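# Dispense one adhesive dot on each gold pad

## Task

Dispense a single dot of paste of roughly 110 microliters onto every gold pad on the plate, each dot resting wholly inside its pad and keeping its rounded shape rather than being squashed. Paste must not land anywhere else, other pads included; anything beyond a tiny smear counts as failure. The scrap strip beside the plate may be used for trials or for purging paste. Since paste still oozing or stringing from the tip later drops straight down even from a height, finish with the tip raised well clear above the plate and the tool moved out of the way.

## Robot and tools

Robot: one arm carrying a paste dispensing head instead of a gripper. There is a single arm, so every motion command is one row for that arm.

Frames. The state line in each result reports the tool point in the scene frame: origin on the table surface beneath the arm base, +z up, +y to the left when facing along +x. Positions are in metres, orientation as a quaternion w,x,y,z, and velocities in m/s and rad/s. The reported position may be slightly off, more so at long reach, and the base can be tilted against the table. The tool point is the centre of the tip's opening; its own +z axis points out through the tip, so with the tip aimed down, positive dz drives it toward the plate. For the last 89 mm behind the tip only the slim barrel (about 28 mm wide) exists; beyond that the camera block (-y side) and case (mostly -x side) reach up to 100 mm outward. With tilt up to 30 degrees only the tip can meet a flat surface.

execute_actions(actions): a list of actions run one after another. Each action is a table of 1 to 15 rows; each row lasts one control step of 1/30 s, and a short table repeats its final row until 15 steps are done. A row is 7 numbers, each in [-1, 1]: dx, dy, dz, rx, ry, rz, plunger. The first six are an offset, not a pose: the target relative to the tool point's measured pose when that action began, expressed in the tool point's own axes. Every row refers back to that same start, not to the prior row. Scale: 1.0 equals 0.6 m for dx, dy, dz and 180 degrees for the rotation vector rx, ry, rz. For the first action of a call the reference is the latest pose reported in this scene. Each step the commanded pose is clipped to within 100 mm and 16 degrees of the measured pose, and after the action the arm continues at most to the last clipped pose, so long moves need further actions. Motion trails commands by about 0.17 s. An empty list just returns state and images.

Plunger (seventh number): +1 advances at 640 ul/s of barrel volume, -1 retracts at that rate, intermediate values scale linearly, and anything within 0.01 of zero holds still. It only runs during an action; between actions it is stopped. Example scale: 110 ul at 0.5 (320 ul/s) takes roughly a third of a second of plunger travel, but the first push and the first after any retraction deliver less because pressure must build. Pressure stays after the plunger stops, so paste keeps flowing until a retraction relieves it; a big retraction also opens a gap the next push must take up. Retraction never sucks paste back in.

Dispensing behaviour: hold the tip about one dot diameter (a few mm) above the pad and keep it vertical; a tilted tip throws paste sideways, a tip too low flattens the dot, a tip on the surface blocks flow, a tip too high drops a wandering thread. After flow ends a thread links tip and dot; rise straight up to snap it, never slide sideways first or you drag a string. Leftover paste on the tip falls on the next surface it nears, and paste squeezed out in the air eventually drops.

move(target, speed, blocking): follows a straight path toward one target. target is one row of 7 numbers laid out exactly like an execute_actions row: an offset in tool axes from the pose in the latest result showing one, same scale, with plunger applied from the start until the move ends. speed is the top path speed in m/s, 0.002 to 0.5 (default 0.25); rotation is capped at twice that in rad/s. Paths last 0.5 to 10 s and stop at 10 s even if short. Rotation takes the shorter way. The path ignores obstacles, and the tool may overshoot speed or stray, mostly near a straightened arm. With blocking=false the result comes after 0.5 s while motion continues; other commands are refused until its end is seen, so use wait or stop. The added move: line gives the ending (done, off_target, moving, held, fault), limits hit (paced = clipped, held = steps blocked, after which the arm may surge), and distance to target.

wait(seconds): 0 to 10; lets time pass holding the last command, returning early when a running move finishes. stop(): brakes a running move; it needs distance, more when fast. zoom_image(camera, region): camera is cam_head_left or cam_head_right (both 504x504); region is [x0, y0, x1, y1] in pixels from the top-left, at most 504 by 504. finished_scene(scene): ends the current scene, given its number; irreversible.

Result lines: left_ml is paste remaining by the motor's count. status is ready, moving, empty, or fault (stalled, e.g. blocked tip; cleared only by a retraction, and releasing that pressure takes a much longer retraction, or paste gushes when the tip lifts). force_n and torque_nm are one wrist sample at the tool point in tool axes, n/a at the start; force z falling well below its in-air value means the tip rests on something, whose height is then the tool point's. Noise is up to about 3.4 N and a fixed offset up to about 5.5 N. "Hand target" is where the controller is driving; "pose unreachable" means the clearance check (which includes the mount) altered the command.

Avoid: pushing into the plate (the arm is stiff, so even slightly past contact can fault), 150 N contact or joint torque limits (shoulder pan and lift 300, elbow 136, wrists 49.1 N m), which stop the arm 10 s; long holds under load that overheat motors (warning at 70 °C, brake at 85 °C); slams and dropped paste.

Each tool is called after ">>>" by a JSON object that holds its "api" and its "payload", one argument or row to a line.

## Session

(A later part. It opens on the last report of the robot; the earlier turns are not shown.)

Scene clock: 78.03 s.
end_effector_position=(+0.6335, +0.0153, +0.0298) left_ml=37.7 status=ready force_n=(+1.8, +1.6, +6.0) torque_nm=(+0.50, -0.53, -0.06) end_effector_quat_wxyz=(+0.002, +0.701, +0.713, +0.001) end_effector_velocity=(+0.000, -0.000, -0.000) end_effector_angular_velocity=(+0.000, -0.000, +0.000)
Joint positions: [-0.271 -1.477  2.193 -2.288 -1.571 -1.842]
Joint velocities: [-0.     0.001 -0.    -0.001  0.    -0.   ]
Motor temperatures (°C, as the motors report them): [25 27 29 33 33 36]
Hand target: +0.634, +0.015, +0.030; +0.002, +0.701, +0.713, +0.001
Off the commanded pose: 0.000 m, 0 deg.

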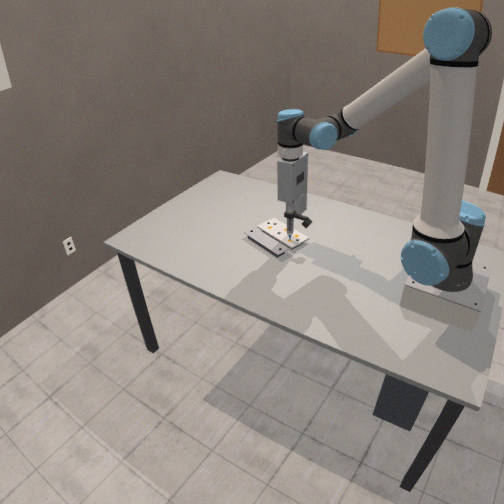

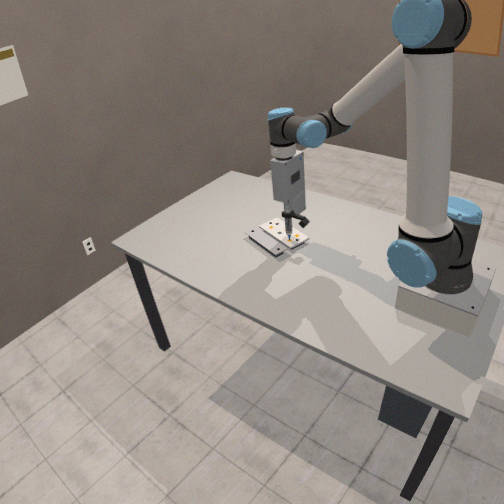

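>>> {"api": "execute_actions", "payload": {
  "actions": [
    [[0,0,0.0007,0,0,0,0]]
  ]
}}

Scene clock: 80.07 s.
end_effector_position=(+0.6335, +0.0152, +0.0294) left_ml=37.7 status=ready force_n=(+1.5, +5.3, +5.9) torque_nm=(+1.88, -0.40, -0.17) end_effector_quat_wxyz=(+0.002, +0.701, +0.713, +0.001) end_effector_velocity=(-0.000, +0.001, -0.000) end_effector_angular_velocity=(-0.000, +0.001, +0.000)
Joint positions: [-0.271 -1.476  2.193 -2.289 -1.571 -1.842]
Joint velocities: [ 0.001 -0.    -0.     0.001 -0.     0.001]
Motor temperatures (°C, as the motors report them): [25 27 29 33 33 36]
Hand target: +0.634, +0.015, +0.029; +0.002, +0.701, +0.713, +0.001
Off the commanded pose: 0.000 m, 0 deg.

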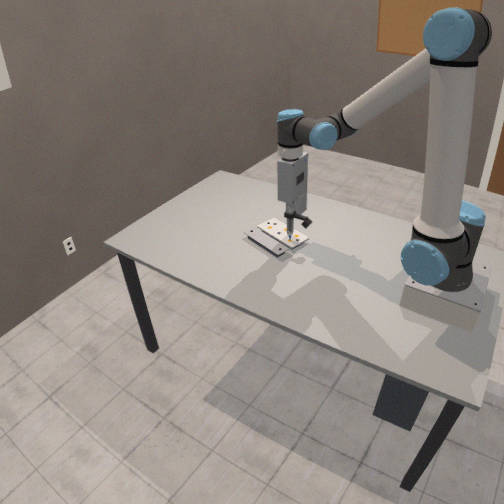

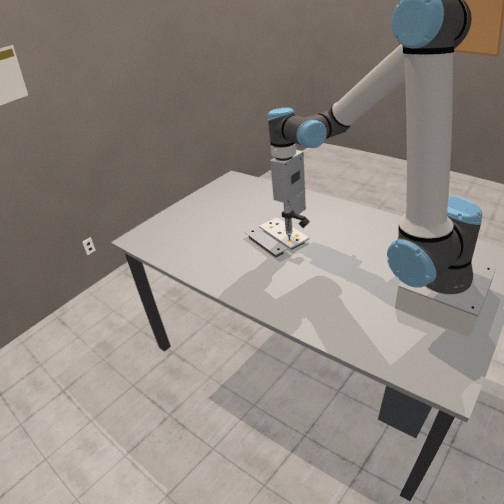

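>>> {"api": "execute_actions", "payload": {
  "actions": [
    [[0,0,0.0007,0,0,0,0]]
  ]
}}

Scene clock: 81.73 s.
end_effector_position=(+0.6335, +0.0153, +0.0290) left_ml=37.7 status=ready force_n=(+2.7, +2.9, +6.1) torque_nm=(+1.00, -0.95, -0.08) end_effector_quat_wxyz=(+0.002, +0.701, +0.713, +0.001) end_effector_velocity=(+0.000, -0.001, -0.000) end_effector_angular_velocity=(-0.001, +0.000, -0.001)
Joint positions: [-0.271 -1.475  2.193 -2.29  -1.571 -1.842]
Joint velocities: [-0.     0.001  0.    -0.001 -0.001  0.   ]
Motor temperatures (°C, as the motors report them): [25 27 29 33 33 36]
Hand target: +0.634, +0.015, +0.029; +0.002, +0.701, +0.713, +0.001
Off the commanded pose: 0.000 m, 0 deg.

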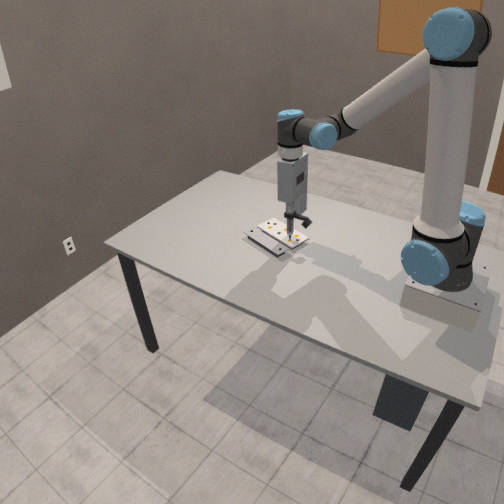

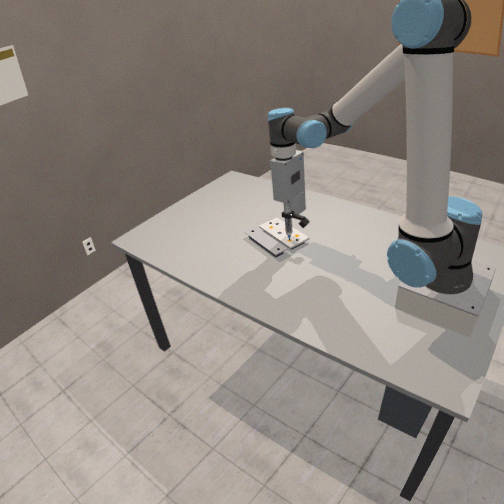

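>>> {"api": "execute_actions", "payload": {
  "actions": [
    [[0,0,0.0007,0,0,0,0]]
  ]
}}

>>> {"api": "zoom_image", "payload": {
  "camera": "cam_head_left",
  "region": [280, 230, 300, 247]
}}

>>> {"api": "zoom_image", "payload": {
  "camera": "cam_head_right",
  "region": [280, 230, 300, 247]
}}

Scene clock: 85.57 s.
end_effector_position=(+0.6336, +0.0152, +0.0286) left_ml=37.7 status=ready force_n=(+2.3, -1.8, -7.2) torque_nm=(+0.77, -0.42, -0.04) end_effector_quat_wxyz=(+0.002, +0.701, +0.713, +0.001) end_effector_velocity=(+0.001, +0.000, +0.000) end_effector_angular_velocity=(+0.001, -0.001, -0.001)
Joint positions: [-0.271 -1.475  2.194 -2.291 -1.571 -1.842]
Joint velocities: [-0.001 -0.     0.    -0.001  0.001  0.   ]
Motor temperatures (°C, as the motors report them): [25 27 29 33 33 36]
Hand target: +0.634, +0.015, +0.029; +0.002, +0.701, +0.713, +0.001
Off the commanded pose: 0.000 m, 0 deg.

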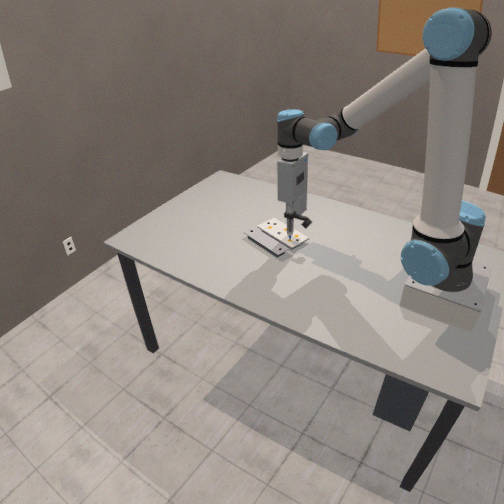

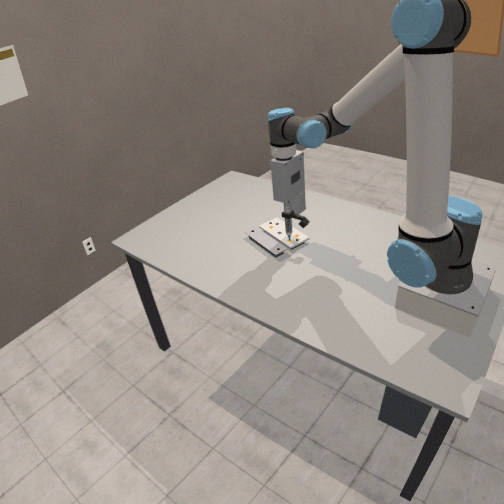

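Region (280, 230, 300, 247) of cam_head_left's 504x504 image, scaled by 25.200, with more detail than that image has; it fills the top 428 rows of this view, and the rest is white.

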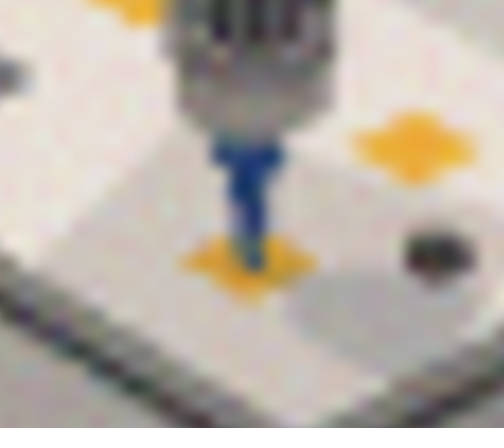

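Region (280, 230, 300, 247) of cam_head_right's 504x504 image, scaled by 25.200, with more detail than that image has; it fills the top 428 rows of this view, and the rest is white.

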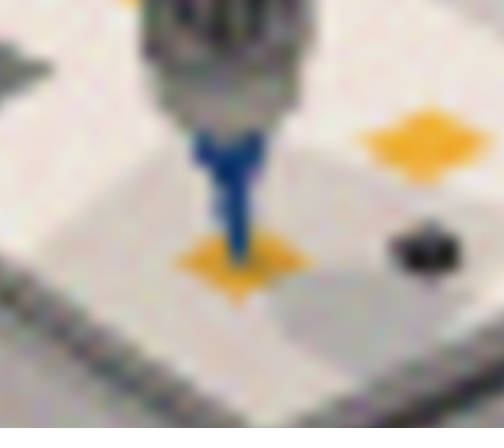

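>>> {"api": "execute_actions", "payload": {
  "actions": [
    [[0,0,-0.001,0,0,0,0],[0,0,-0.002,0,0,0,0],[0,0,-0.004,0,0,0,0],[-0.003,-0.0003,-0.006,0,0,0,0],[-0.008,-0.001,-0.007,0,0,0,0],[-0.015,-0.0018,-0.008,0,0,0,0],[-0.024,-0.0028,-0.008,0,0,0,0],[-0.034,-0.004,-0.008,0,0,0,0],[-0.044,-0.0052,-0.008,0,0,0,0],[-0.053,-0.0062,-0.008,0,0,0,0],[-0.061,-0.0071,-0.007,0,0,0,0],[-0.067,-0.0078,-0.006,0,0,0,0],[-0.071,-0.0083,-0.005,0,0,0,0],[-0.0735,-0.0086,-0.004,0,0,0,0],[-0.0742,-0.0087,-0.0035,0,0,0,0]]
  ]
}}

>>> {"api": "wait", "payload": {
  "seconds": 0.4
}}

>>> {"api": "zoom_image", "payload": {
  "camera": "cam_head_left",
  "region": [286, 225, 306, 242]
}}

>>> {"api": "zoom_image", "payload": {
  "camera": "cam_head_right",
  "region": [286, 225, 306, 242]
}}

Scene clock: 99.00 s.
end_effector_position=(+0.6298, -0.0208, +0.0323) left_ml=37.7 status=ready force_n=(+0.5, +2.9, +4.3) torque_nm=(+0.96, -0.11, -0.13) end_effector_quat_wxyz=(+0.002, +0.701, +0.713, +0.000) end_effector_velocity=(-0.009, -0.095, -0.010) end_effector_angular_velocity=(-0.002, -0.003, -0.001)
Joint positions: [-0.329 -1.485  2.197 -2.283 -1.571 -1.9  ]
Joint velocities: [-0.153  0.002  0.023 -0.029 -0.    -0.152]
Motor temperatures (°C, as the motors report them): [25 27 29 33 33 36]
Hand target: +0.629, -0.029, +0.031; +0.002, +0.701, +0.713, +0.000
Off the commanded pose: 0.009 m, 0 deg.

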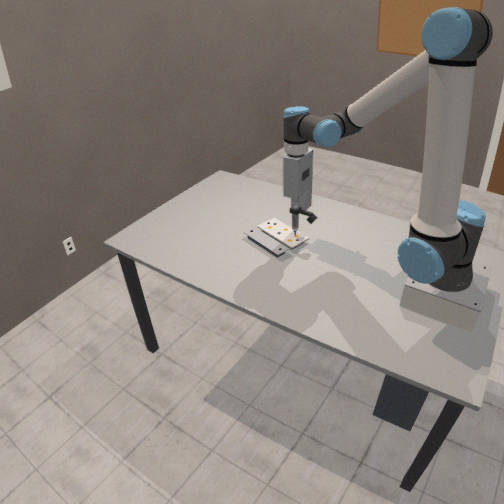

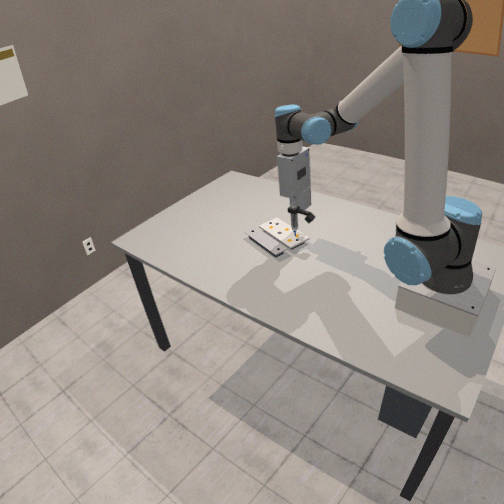

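Scene clock: 99.40 s.
end_effector_position=(+0.6290, -0.0292, +0.0308) left_ml=37.7 status=ready force_n=(+0.9, +1.8, +5.4) torque_nm=(+0.58, -0.20, -0.07) end_effector_quat_wxyz=(+0.002, +0.701, +0.713, +0.000) end_effector_velocity=(-0.000, -0.000, -0.001) end_effector_angular_velocity=(+0.000, +0.000, +0.001)
Joint positions: [-0.343 -1.484  2.199 -2.287 -1.571 -1.914]
Joint velocities: [-0.001  0.001  0.    -0.     0.    -0.001]
Motor temperatures (°C, as the motors report them): [25 27 29 33 33 36]
Hand target: +0.629, -0.029, +0.031; +0.002, +0.701, +0.713, +0.000
Off the commanded pose: 0.000 m, 0 deg.
wait: 0.40 s; at rest by 0.30 s

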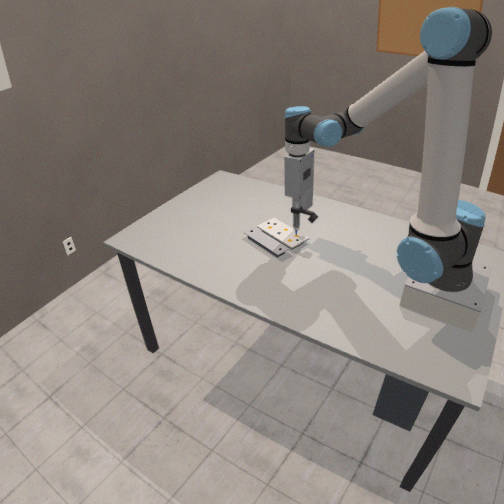

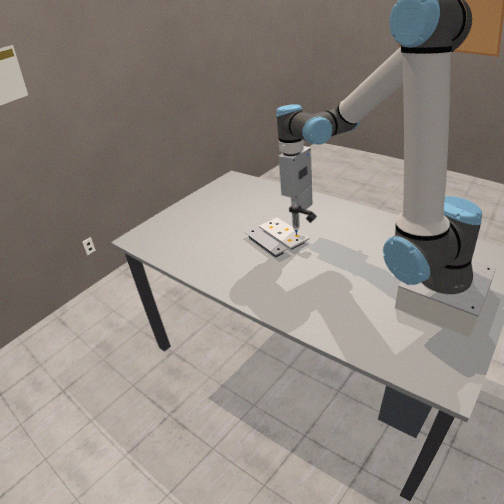

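Region (286, 225, 306, 242) of cam_head_left's 504x504 image, scaled by 25.200, with more detail than that image has; it fills the top 428 rows of this view, and the rest is white.

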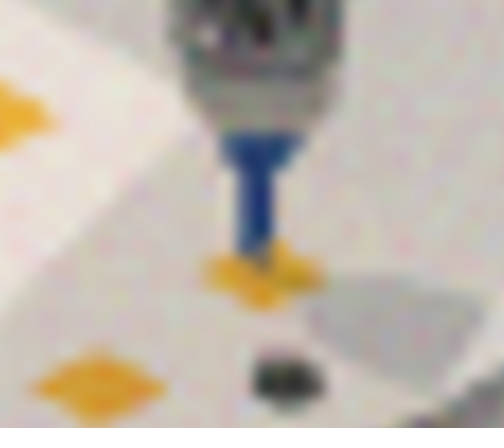

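Region (286, 225, 306, 242) of cam_head_right's 504x504 image, scaled by 25.200, with more detail than that image has; it fills the top 428 rows of this view, and the rest is white.

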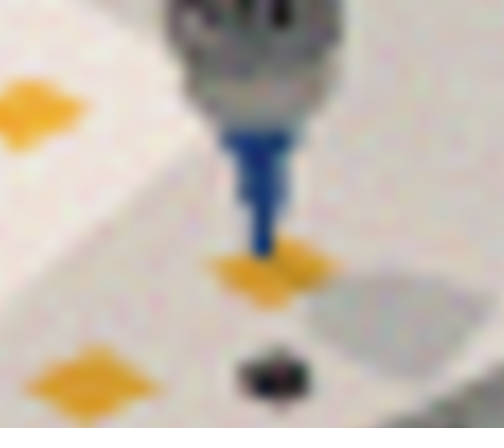

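>>> {"api": "execute_actions", "payload": {
  "actions": [
    [[0,0,-0.002,0,0,0,0],[-0.0007,0.002,-0.004,0,0,0,0],[-0.002,0.007,-0.005,0,0,0,0],[-0.0045,0.015,-0.006,0,0,0,0],[-0.008,0.025,-0.006,0,0,0,0],[-0.0115,0.037,-0.006,0,0,0,0],[-0.0155,0.05,-0.006,0,0,0,0],[-0.0195,0.063,-0.006,0,0,0,0],[-0.0233,0.075,-0.006,0,0,0,0],[-0.0267,0.086,-0.006,0,0,0,0],[-0.0295,0.095,-0.005,0,0,0,0],[-0.0315,0.1015,-0.004,0,0,0,0],[-0.0328,0.1055,-0.002,0,0,0,0],[-0.0334,0.1075,-0.001,0,0,0,0],[-0.0335,0.108,0,0,0,0,0]]
  ]
}}

>>> {"api": "wait", "payload": {
  "seconds": 0.4
}}

>>> {"api": "zoom_image", "payload": {
  "camera": "cam_head_left",
  "region": [276, 219, 296, 236]
}}

>>> {"api": "zoom_image", "payload": {
  "camera": "cam_head_right",
  "region": [276, 219, 296, 236]
}}

Scene clock: 114.67 s.
end_effector_position=(+0.6840, -0.0455, +0.0336) left_ml=37.7 status=ready force_n=(+1.1, +4.3, +3.4) torque_nm=(+1.35, -0.31, -0.12) end_effector_quat_wxyz=(+0.002, +0.701, +0.713, +0.001) end_effector_velocity=(+0.109, -0.031, -0.020) end_effector_angular_velocity=(+0.002, +0.005, -0.000)
Joint positions: [-0.34  -1.402  2.097 -2.267 -1.571 -1.91 ]
Joint velocities: [ 0.008  0.194 -0.195  0.006 -0.     0.008]
Motor temperatures (°C, as the motors report them): [25 27 29 33 33 36]
Hand target: +0.694, -0.048, +0.031; +0.002, +0.701, +0.713, +0.001
Off the commanded pose: 0.011 m, 0 deg.

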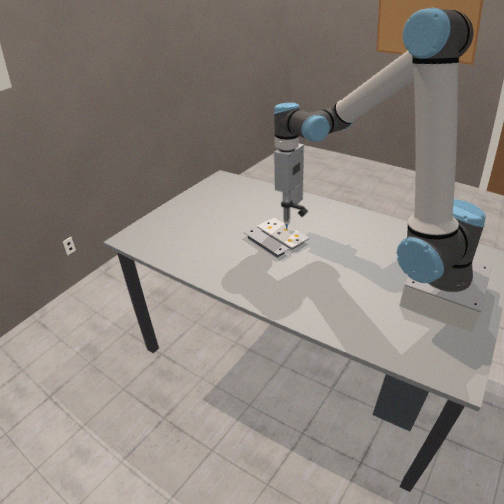

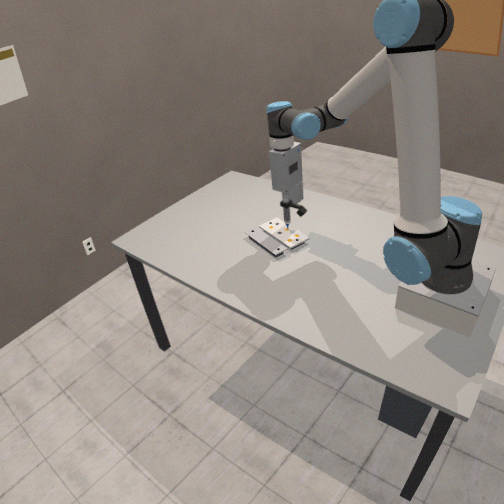

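Scene clock: 115.07 s.
end_effector_position=(+0.6936, -0.0482, +0.0311) left_ml=37.7 status=ready force_n=(+2.0, +2.8, +5.0) torque_nm=(+0.88, -0.63, -0.15) end_effector_quat_wxyz=(+0.002, +0.701, +0.713, +0.001) end_effector_velocity=(+0.001, +0.001, -0.000) end_effector_angular_velocity=(-0.000, -0.000, +0.002)
Joint positions: [-0.339 -1.384  2.08  -2.268 -1.571 -1.91 ]
Joint velocities: [ 0.002  0.002 -0.002 -0.001  0.     0.   ]
Motor temperatures (°C, as the motors report them): [25 27 29 33 33 36]
Hand target: +0.694, -0.048, +0.031; +0.002, +0.701, +0.713, +0.001
Off the commanded pose: 0.000 m, 0 deg.
wait: 0.40 s; at rest by 0.33 s

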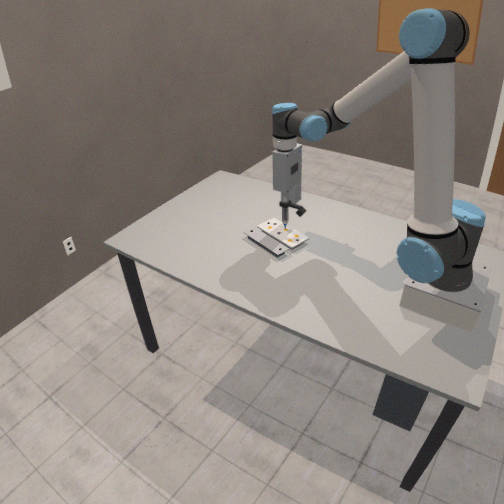

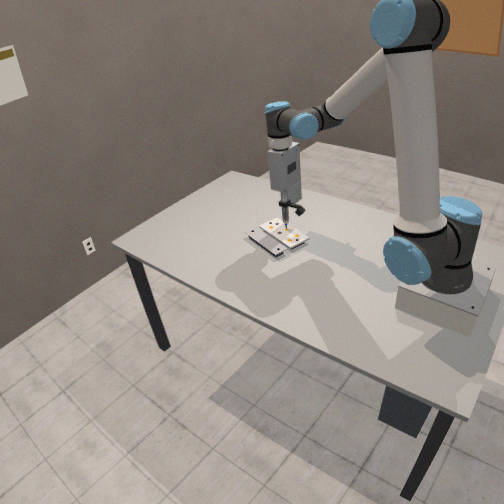

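Region (276, 219, 296, 236) of cam_head_left's 504x504 image, scaled by 25.200, with more detail than that image has; it fills the top 428 rows of this view, and the rest is white.

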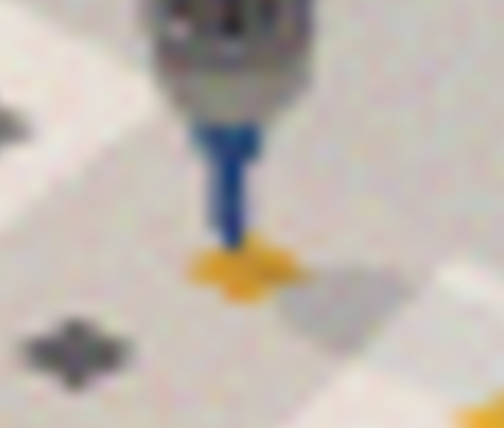

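Region (276, 219, 296, 236) of cam_head_right's 504x504 image, scaled by 25.200, with more detail than that image has; it fills the top 428 rows of this view, and the rest is white.

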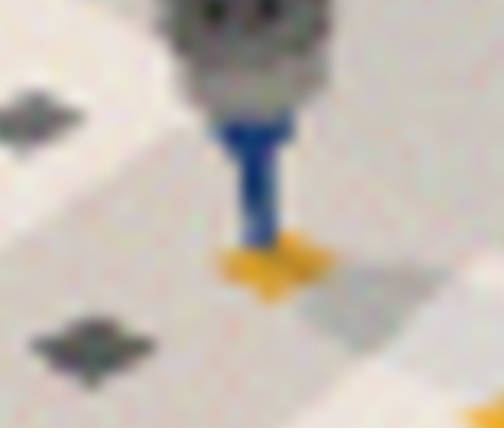

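>>> {"api": "execute_actions", "payload": {
  "actions": [
    [[0,0,-0.002,0,0,0,0],[0.0006,0.002,-0.004,0,0,0,0],[0.002,0.007,-0.005,0,0,0,0],[0.004,0.014,-0.006,0,0,0,0],[0.007,0.024,-0.006,0,0,0,0],[0.0105,0.035,-0.006,0,0,0,0],[0.014,0.047,-0.006,0,0,0,0],[0.0175,0.059,-0.006,0,0,0,0],[0.021,0.071,-0.006,0,0,0,0],[0.024,0.081,-0.006,0,0,0,0],[0.0265,0.09,-0.005,0,0,0,0],[0.0283,0.096,-0.004,0,0,0,0],[0.0294,0.1,-0.002,0,0,0,0],[0.0299,0.1018,-0.001,0,0,0,0],[0.03,0.1022,0.0005,0,0,0,0]]
  ]
}}

>>> {"api": "wait", "payload": {
  "seconds": 0.6
}}

>>> {"api": "zoom_image", "payload": {
  "camera": "cam_head_left",
  "region": [260, 217, 280, 234]
}}

>>> {"api": "zoom_image", "payload": {
  "camera": "cam_head_right",
  "region": [260, 217, 280, 234]
}}

Scene clock: 125.63 s.
end_effector_position=(+0.7453, -0.0314, +0.0337) left_ml=37.7 status=ready force_n=(+1.8, +4.5, +5.2) torque_nm=(+1.46, -0.39, -0.12) end_effector_quat_wxyz=(+0.002, +0.701, +0.713, +0.001) end_effector_velocity=(+0.103, +0.031, -0.019) end_effector_angular_velocity=(+0.001, +0.004, +0.000)
Joint positions: [-0.295 -1.314  1.983 -2.242 -1.57  -1.866]
Joint velocities: [ 0.08   0.17  -0.186  0.021 -0.     0.079]
Motor temperatures (°C, as the motors report them): [25 27 29 33 33 36]
Hand target: +0.754, -0.029, +0.031; +0.002, +0.701, +0.713, +0.001
Off the commanded pose: 0.010 m, 0 deg.

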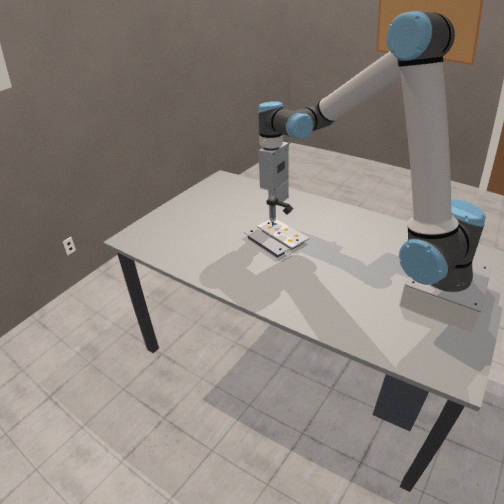

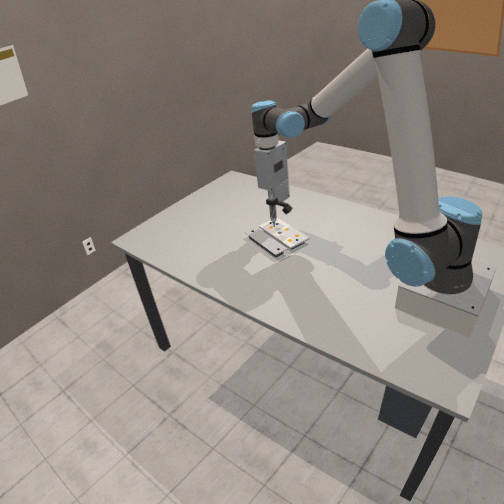

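Scene clock: 126.23 s.
end_effector_position=(+0.7543, -0.0291, +0.0311) left_ml=37.7 status=ready force_n=(+0.9, +3.7, +5.4) torque_nm=(+1.20, -0.14, -0.08) end_effector_quat_wxyz=(+0.002, +0.701, +0.713, +0.001) end_effector_velocity=(+0.000, +0.000, -0.001) end_effector_angular_velocity=(+0.000, +0.000, -0.000)
Joint positions: [-0.288 -1.298  1.966 -2.241 -1.571 -1.859]
Joint velocities: [-0.     0.001 -0.    -0.     0.     0.   ]
Motor temperatures (°C, as the motors report them): [25 27 29 33 33 36]
Hand target: +0.754, -0.029, +0.031; +0.002, +0.701, +0.713, +0.001
Off the commanded pose: 0.000 m, 0 deg.
wait: 0.60 s; at rest by 0.33 s

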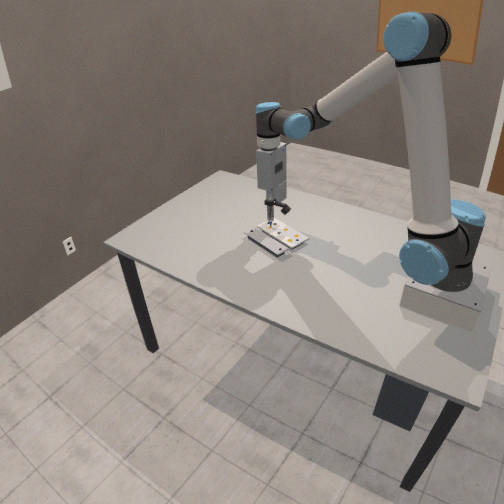

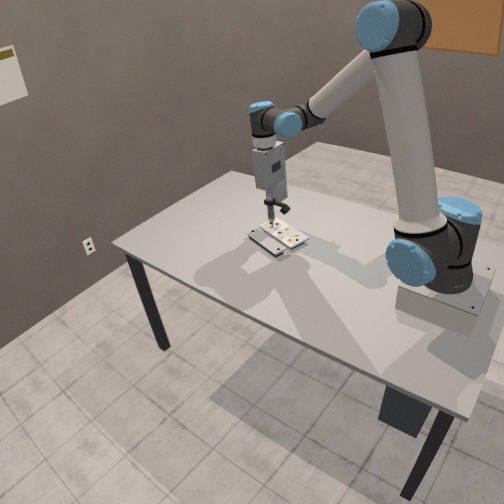

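Region (260, 217, 280, 234) of cam_head_left's 504x504 image, scaled by 25.200, with more detail than that image has; it fills the top 428 rows of this view, and the rest is white.

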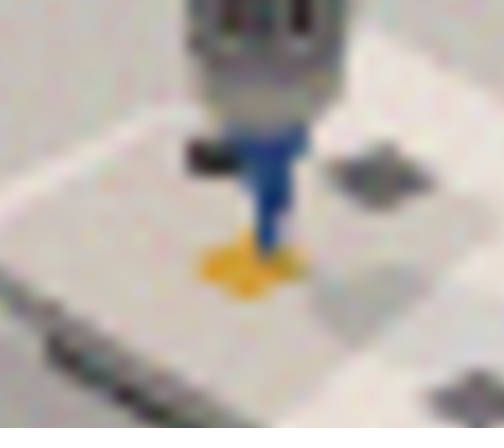

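Region (260, 217, 280, 234) of cam_head_right's 504x504 image, scaled by 25.200, with more detail than that image has; it fills the top 428 rows of this view, and the rest is white.

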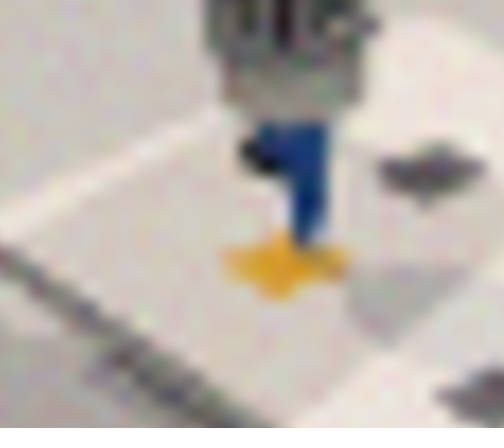

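>>> {"api": "execute_actions", "payload": {
  "actions": [
    [[0.002,0.001,0.0,0,0,0,0],[0.004,0.002,0.0005,0,0,0,0],[0.0055,0.003,0.001,0,0,0,0],[0.0055,0.003,0.002,0,0,0,0],[0.0055,0.003,0.0027,0,0,0,0]]
  ]
}}

>>> {"api": "zoom_image", "payload": {
  "camera": "cam_head_left",
  "region": [260, 217, 280, 234]
}}

>>> {"api": "zoom_image", "payload": {
  "camera": "cam_head_right",
  "region": [260, 217, 280, 234]
}}

Scene clock: 131.67 s.
end_effector_position=(+0.7561, -0.0258, +0.0295) left_ml=37.7 status=ready force_n=(+0.8, +2.5, +4.0) torque_nm=(+0.84, -0.16, -0.15) end_effector_quat_wxyz=(+0.002, +0.701, +0.713, +0.001) end_effector_velocity=(+0.000, +0.001, -0.000) end_effector_angular_velocity=(-0.001, +0.000, +0.001)
Joint positions: [-0.283 -1.294  1.964 -2.243 -1.571 -1.854]
Joint velocities: [ 0.002  0.001  0.    -0.001 -0.001  0.   ]
Motor temperatures (°C, as the motors report them): [25 27 29 33 33 36]
Hand target: +0.756, -0.026, +0.029; +0.002, +0.701, +0.713, +0.001
Off the commanded pose: 0.000 m, 0 deg.

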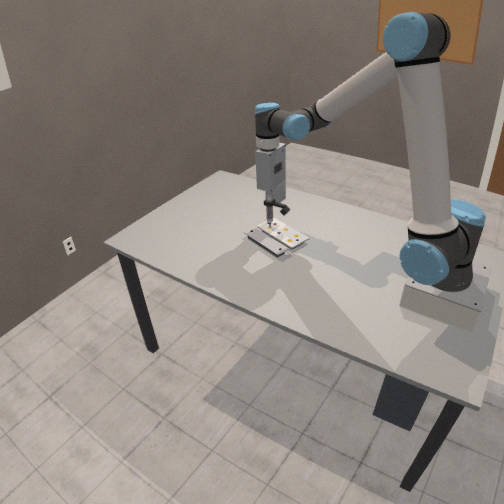

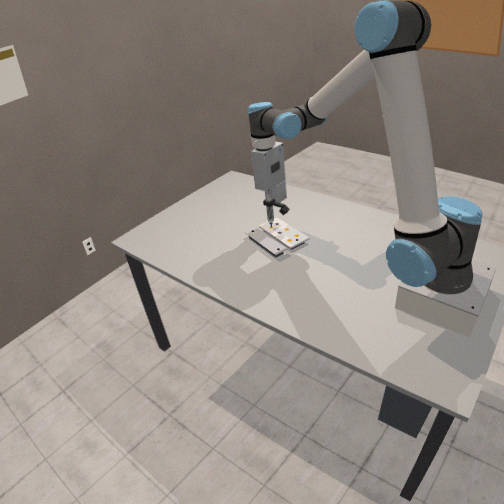

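Region (260, 217, 280, 234) of cam_head_left's 504x504 image, scaled by 25.200, with more detail than that image has; it fills the top 428 rows of this view, and the rest is white.

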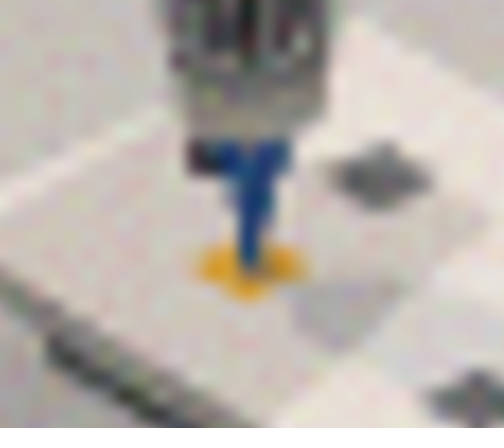

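Region (260, 217, 280, 234) of cam_head_right's 504x504 image, scaled by 25.200, with more detail than that image has; it fills the top 428 rows of this view, and the rest is white.

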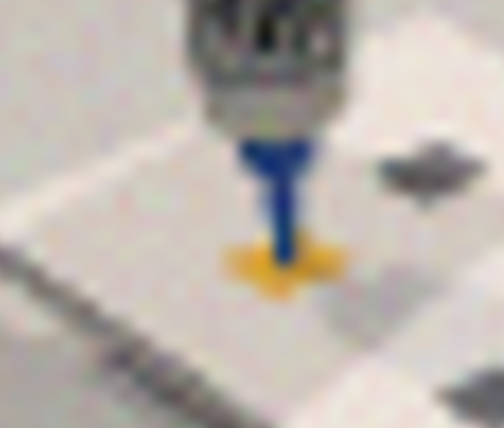

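>>> {"api": "execute_actions", "payload": {
  "actions": [
    [[0,0,0.0008,0,0,0,0]]
  ]
}}

Scene clock: 133.93 s.
end_effector_position=(+0.7561, -0.0258, +0.0290) left_ml=37.7 status=ready force_n=(-0.1, +3.0, +5.4) torque_nm=(+1.07, +0.17, -0.14) end_effector_quat_wxyz=(+0.002, +0.701, +0.713, +0.001) end_effector_velocity=(-0.000, -0.000, -0.001) end_effector_angular_velocity=(+0.000, +0.000, -0.001)
Joint positions: [-0.283 -1.293  1.965 -2.244 -1.571 -1.854]
Joint velocities: [-0.  0.  0. -0. -0.  0.]
Motor temperatures (°C, as the motors report them): [25 27 29 33 33 36]
Hand target: +0.756, -0.026, +0.029; +0.002, +0.701, +0.713, +0.001
Off the commanded pose: 0.000 m, 0 deg.

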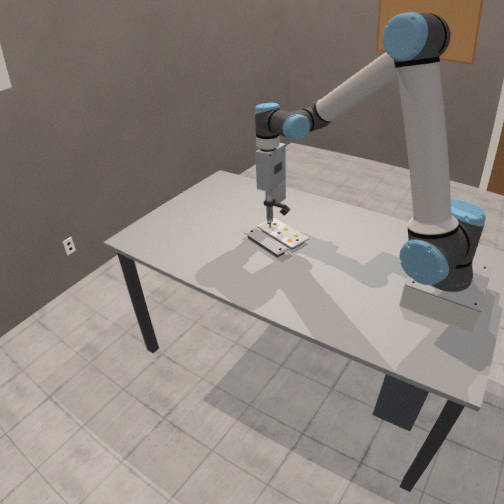

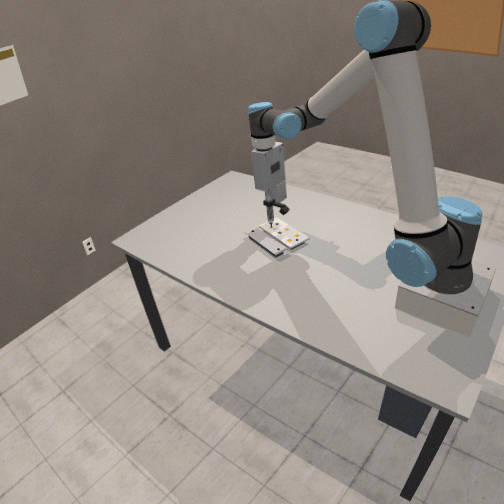

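>>> {"api": "execute_actions", "payload": {
  "actions": [
    [[0,0,0.0007,0,0,0,0]]
  ]
}}

Scene clock: 135.53 s.
end_effector_position=(+0.7562, -0.0258, +0.0287) left_ml=37.7 status=ready force_n=(+3.4, -8.4, -25.6) torque_nm=(+1.10, -0.25, -0.13) end_effector_quat_wxyz=(+0.002, +0.701, +0.713, +0.001) end_effector_velocity=(+0.000, +0.001, +0.000) end_effector_angular_velocity=(-0.000, -0.000, +0.001)
Joint positions: [-0.283 -1.293  1.965 -2.245 -1.571 -1.854]
Joint velocities: [ 0.001 -0.001  0.     0.    -0.     0.001]
Motor temperatures (°C, as the motors report them): [25 27 29 33 33 36]
Hand target: +0.756, -0.026, +0.029; +0.002, +0.701, +0.713, +0.001
Off the commanded pose: 0.000 m, 0 deg.

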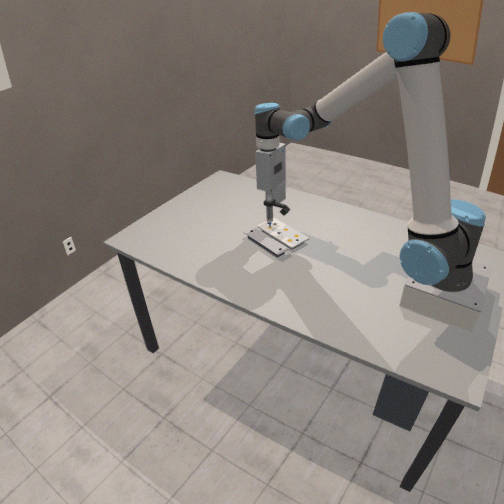

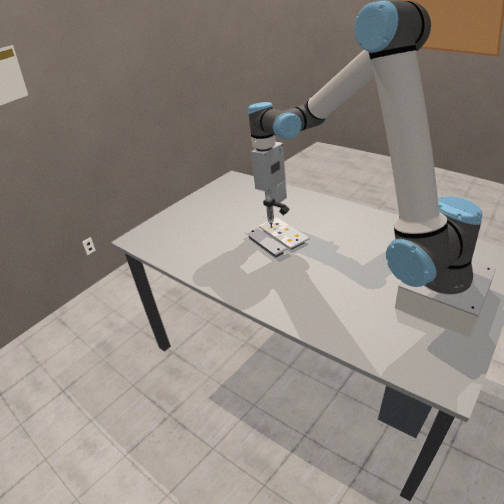

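>>> {"api": "execute_actions", "payload": {
  "actions": [
    [[0,0,-0.001,0,0,0,0],[0,0,-0.003,0,0,0,0],[0.002,0.0002,-0.006,0,0,0,0],[0.007,0.0006,-0.009,0,0,0,0],[0.015,0.0014,-0.012,0,0,0,0],[0.026,0.0024,-0.014,0,0,0,0],[0.039,0.0036,-0.015,0,0,0,0],[0.053,0.005,-0.015,0,0,0,0],[0.068,0.0063,-0.015,0,0,0,0],[0.083,0.0077,-0.015,0,0,0,0],[0.097,0.009,-0.015,0,0,0,0],[0.109,0.0101,-0.014,0,0,0,0],[0.119,0.011,-0.013,0,0,0,0],[0.126,0.0117,-0.011,0,0,0,0],[0.133,0.0123,-0.0067,0,0,0,0]]
  ]
}}

>>> {"api": "wait", "payload": {
  "seconds": 0.6
}}

>>> {"api": "zoom_image", "payload": {
  "camera": "cam_head_left",
  "region": [240, 220, 280, 254]
}}

Scene clock: 151.87 s.
end_effector_position=(+0.7600, +0.0334, +0.0366) left_ml=37.7 status=ready force_n=(+3.2, +1.9, +3.8) torque_nm=(+0.60, -1.01, -0.14) end_effector_quat_wxyz=(+0.002, +0.701, +0.713, +0.001) end_effector_velocity=(+0.011, +0.192, -0.017) end_effector_angular_velocity=(+0.001, +0.007, +0.002)
Joint positions: [-0.204 -1.296  1.951 -2.228 -1.57  -1.776]
Joint velocities: [ 0.258  0.05  -0.032 -0.011 -0.001  0.256]
Motor temperatures (°C, as the motors report them): [25 27 29 33 33 36]
Hand target: +0.761, +0.054, +0.033; +0.002, +0.701, +0.713, +0.001
Off the commanded pose: 0.021 m, 0 deg.

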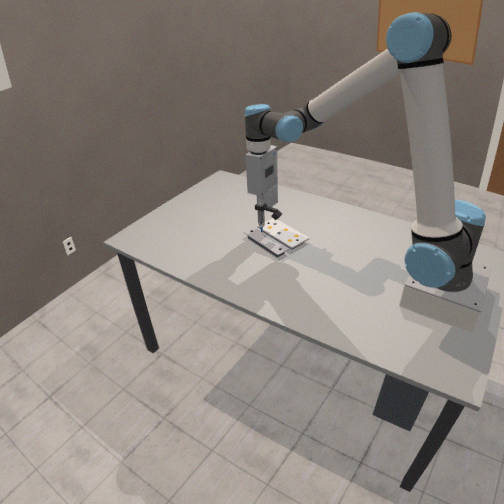

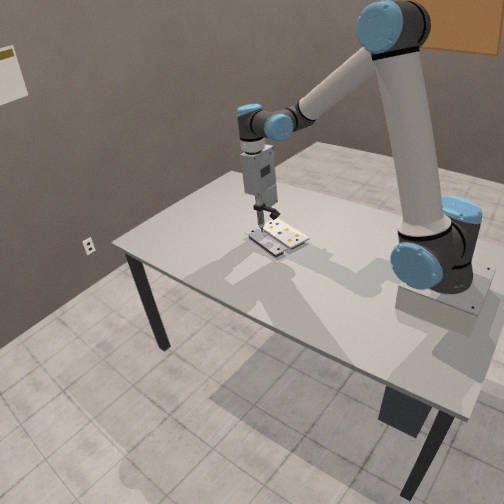

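Scene clock: 152.47 s.
end_effector_position=(+0.7615, +0.0538, +0.0327) left_ml=37.7 status=ready force_n=(+1.2, +2.8, +5.1) torque_nm=(+0.90, -0.36, -0.09) end_effector_quat_wxyz=(+0.002, +0.701, +0.713, +0.001) end_effector_velocity=(-0.000, -0.000, -0.000) end_effector_angular_velocity=(+0.000, +0.001, -0.000)
Joint positions: [-0.177 -1.288  1.949 -2.234 -1.57  -1.748]
Joint velocities: [-0.    -0.     0.     0.001 -0.     0.   ]
Motor temperatures (°C, as the motors report them): [25 27 29 33 33 36]
Hand target: +0.761, +0.054, +0.033; +0.002, +0.701, +0.713, +0.001
Off the commanded pose: 0.001 m, 0 deg.
wait: 0.60 s; at rest by 0.40 s

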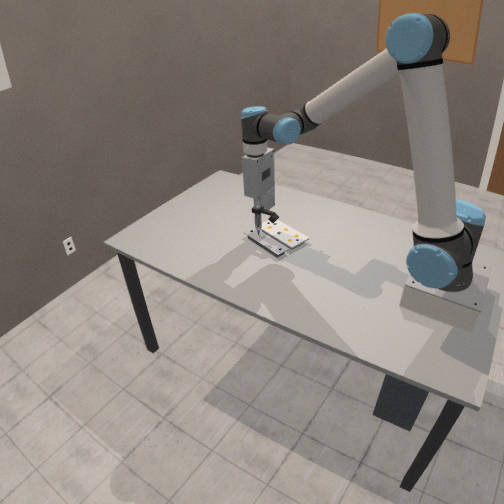

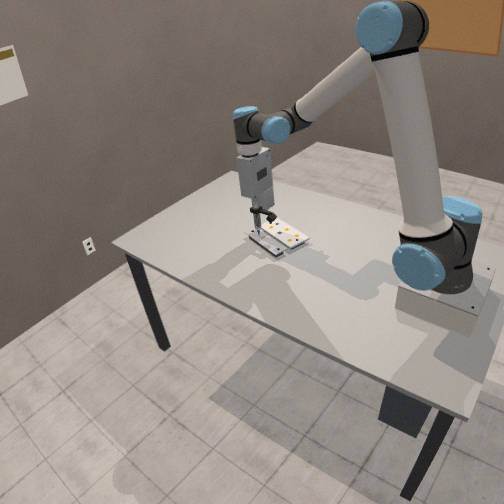

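Region (240, 220, 280, 254) of cam_head_left's 504x504 image, scaled by 12.600, with more detail than that image has; it fills the top 428 rows of this view, and the rest is white.

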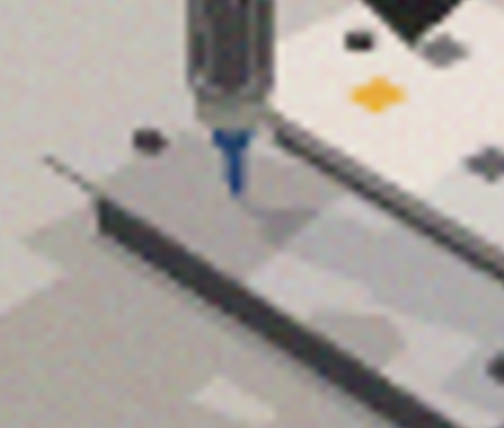

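Prime: push 240 µl.

>>> {"api": "execute_actions", "payload": {
  "actions": [
    [[0,0,0,0,0,0,0.75]]
  ]
}}

>>> {"api": "zoom_image", "payload": {
  "camera": "cam_head_left",
  "region": [248, 226, 272, 246]
}}

>>> {"api": "wait", "payload": {
  "seconds": 2
}}

>>> {"api": "zoom_image", "payload": {
  "camera": "cam_head_left",
  "region": [248, 226, 272, 246]
}}

>>> {"api": "wait", "payload": {
  "seconds": 8
}}

>>> {"api": "zoom_image", "payload": {
  "camera": "cam_head_left",
  "region": [248, 226, 272, 246]
}}

Scene clock: 155.60 s.
end_effector_position=(+0.7615, +0.0538, +0.0327) left_ml=37.4 status=moving force_n=(+1.2, +1.9, +5.1) torque_nm=(+0.59, -0.33, -0.13) end_effector_quat_wxyz=(+0.002, +0.701, +0.713, +0.001) end_effector_velocity=(+0.000, -0.000, -0.000) end_effector_angular_velocity=(-0.000, +0.000, -0.000)
Joint positions: [-0.177 -1.288  1.949 -2.234 -1.57  -1.748]
Joint velocities: [-0.     0.001  0.    -0.001 -0.     0.   ]
Motor temperatures (°C, as the motors report them): [25 27 29 33 33 36]
Hand target: +0.761, +0.054, +0.033; +0.002, +0.701, +0.713, +0.001
Off the commanded pose: 0.000 m, 0 deg.

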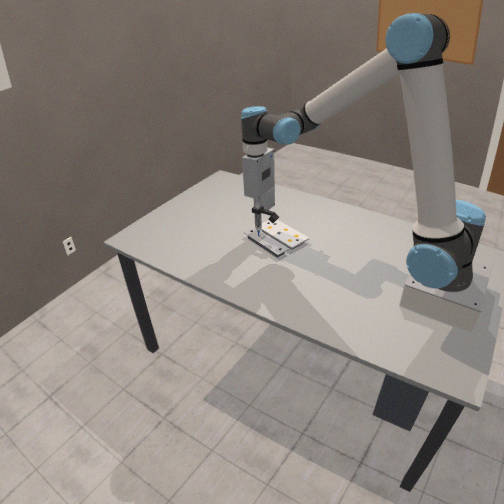

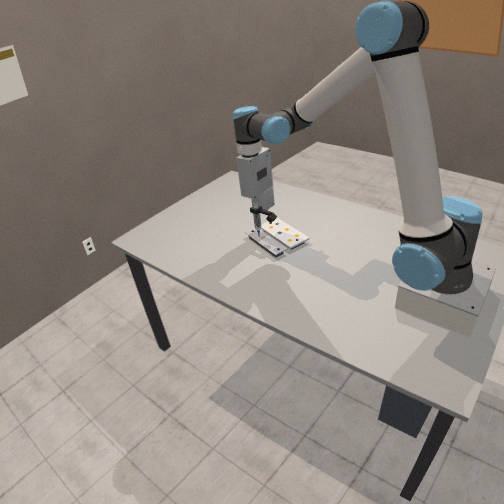

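Region (248, 226, 272, 246) of cam_head_left's 504x504 image, scaled by 21.000, with more detail than that image has.

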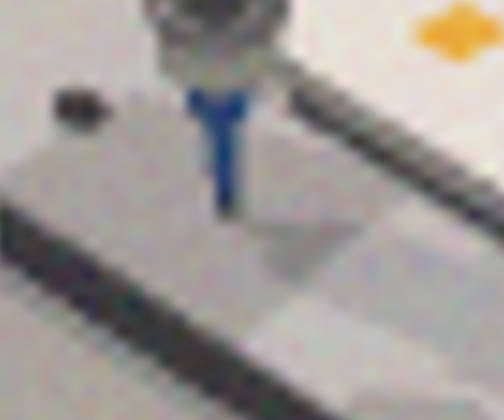

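Scene clock: 157.60 s.
end_effector_position=(+0.7615, +0.0538, +0.0327) left_ml=37.4 status=ready force_n=(+1.8, +3.6, +5.6) torque_nm=(+1.15, -0.41, -0.15) end_effector_quat_wxyz=(+0.002, +0.701, +0.713, +0.001) end_effector_velocity=(-0.000, +0.002, +0.000) end_effector_angular_velocity=(+0.001, +0.000, +0.002)
Joint positions: [-0.177 -1.288  1.949 -2.234 -1.57  -1.748]
Joint velocities: [ 0.002 -0.001 -0.     0.001  0.001  0.   ]
Motor temperatures (°C, as the motors report them): [25 27 29 33 33 36]
Hand target: +0.761, +0.054, +0.033; +0.002, +0.701, +0.713, +0.001
Off the commanded pose: 0.000 m, 0 deg.
wait: 2.00 s; at rest by 0.20 s

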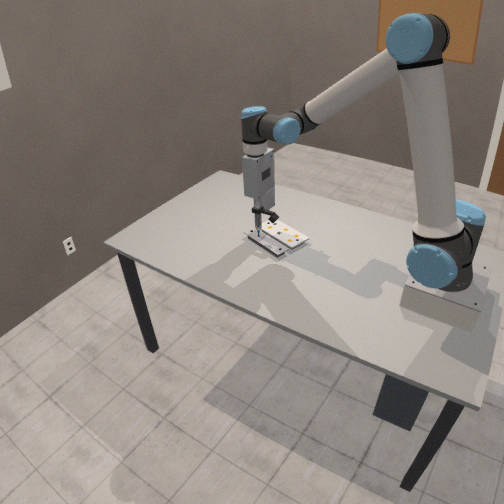

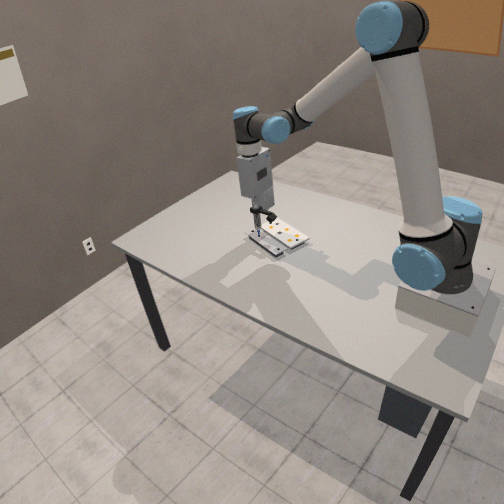

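Region (248, 226, 272, 246) of cam_head_left's 504x504 image, scaled by 21.000, with more detail than that image has.

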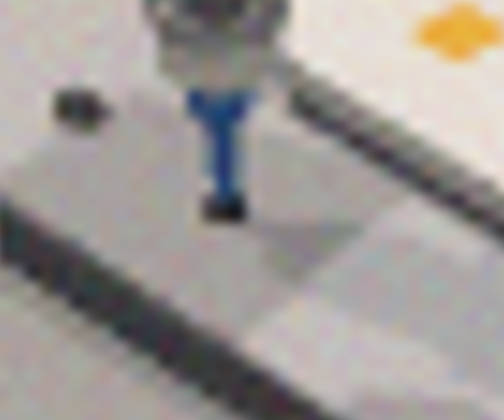

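Scene clock: 165.60 s.
end_effector_position=(+0.7615, +0.0538, +0.0327) left_ml=37.4 status=ready force_n=(+0.5, +3.8, +5.8) torque_nm=(+1.27, -0.07, -0.08) end_effector_quat_wxyz=(+0.002, +0.701, +0.713, +0.001) end_effector_velocity=(-0.000, +0.001, +0.000) end_effector_angular_velocity=(-0.000, +0.000, +0.001)
Joint positions: [-0.177 -1.288  1.949 -2.234 -1.57  -1.748]
Joint velocities: [ 0.001 -0.001  0.     0.    -0.    -0.   ]
Motor temperatures (°C, as the motors report them): [25 27 29 33 33 36]
Hand target: +0.761, +0.054, +0.033; +0.002, +0.701, +0.713, +0.001
Off the commanded pose: 0.000 m, 0 deg.
wait: 8.00 s; at rest by 0.17 s

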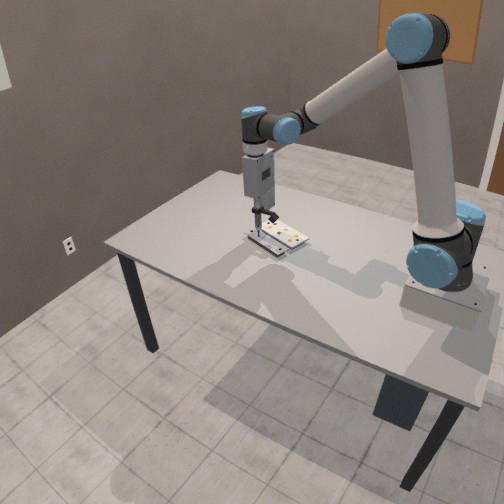

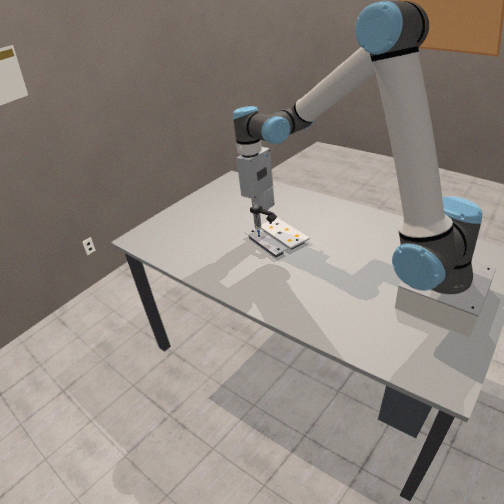

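Region (248, 226, 272, 246) of cam_head_left's 504x504 image, scaled by 21.000, with more detail than that image has.

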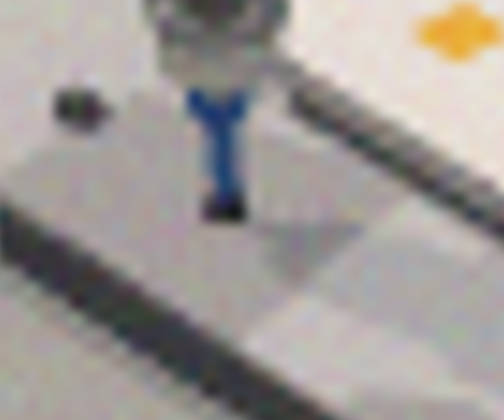

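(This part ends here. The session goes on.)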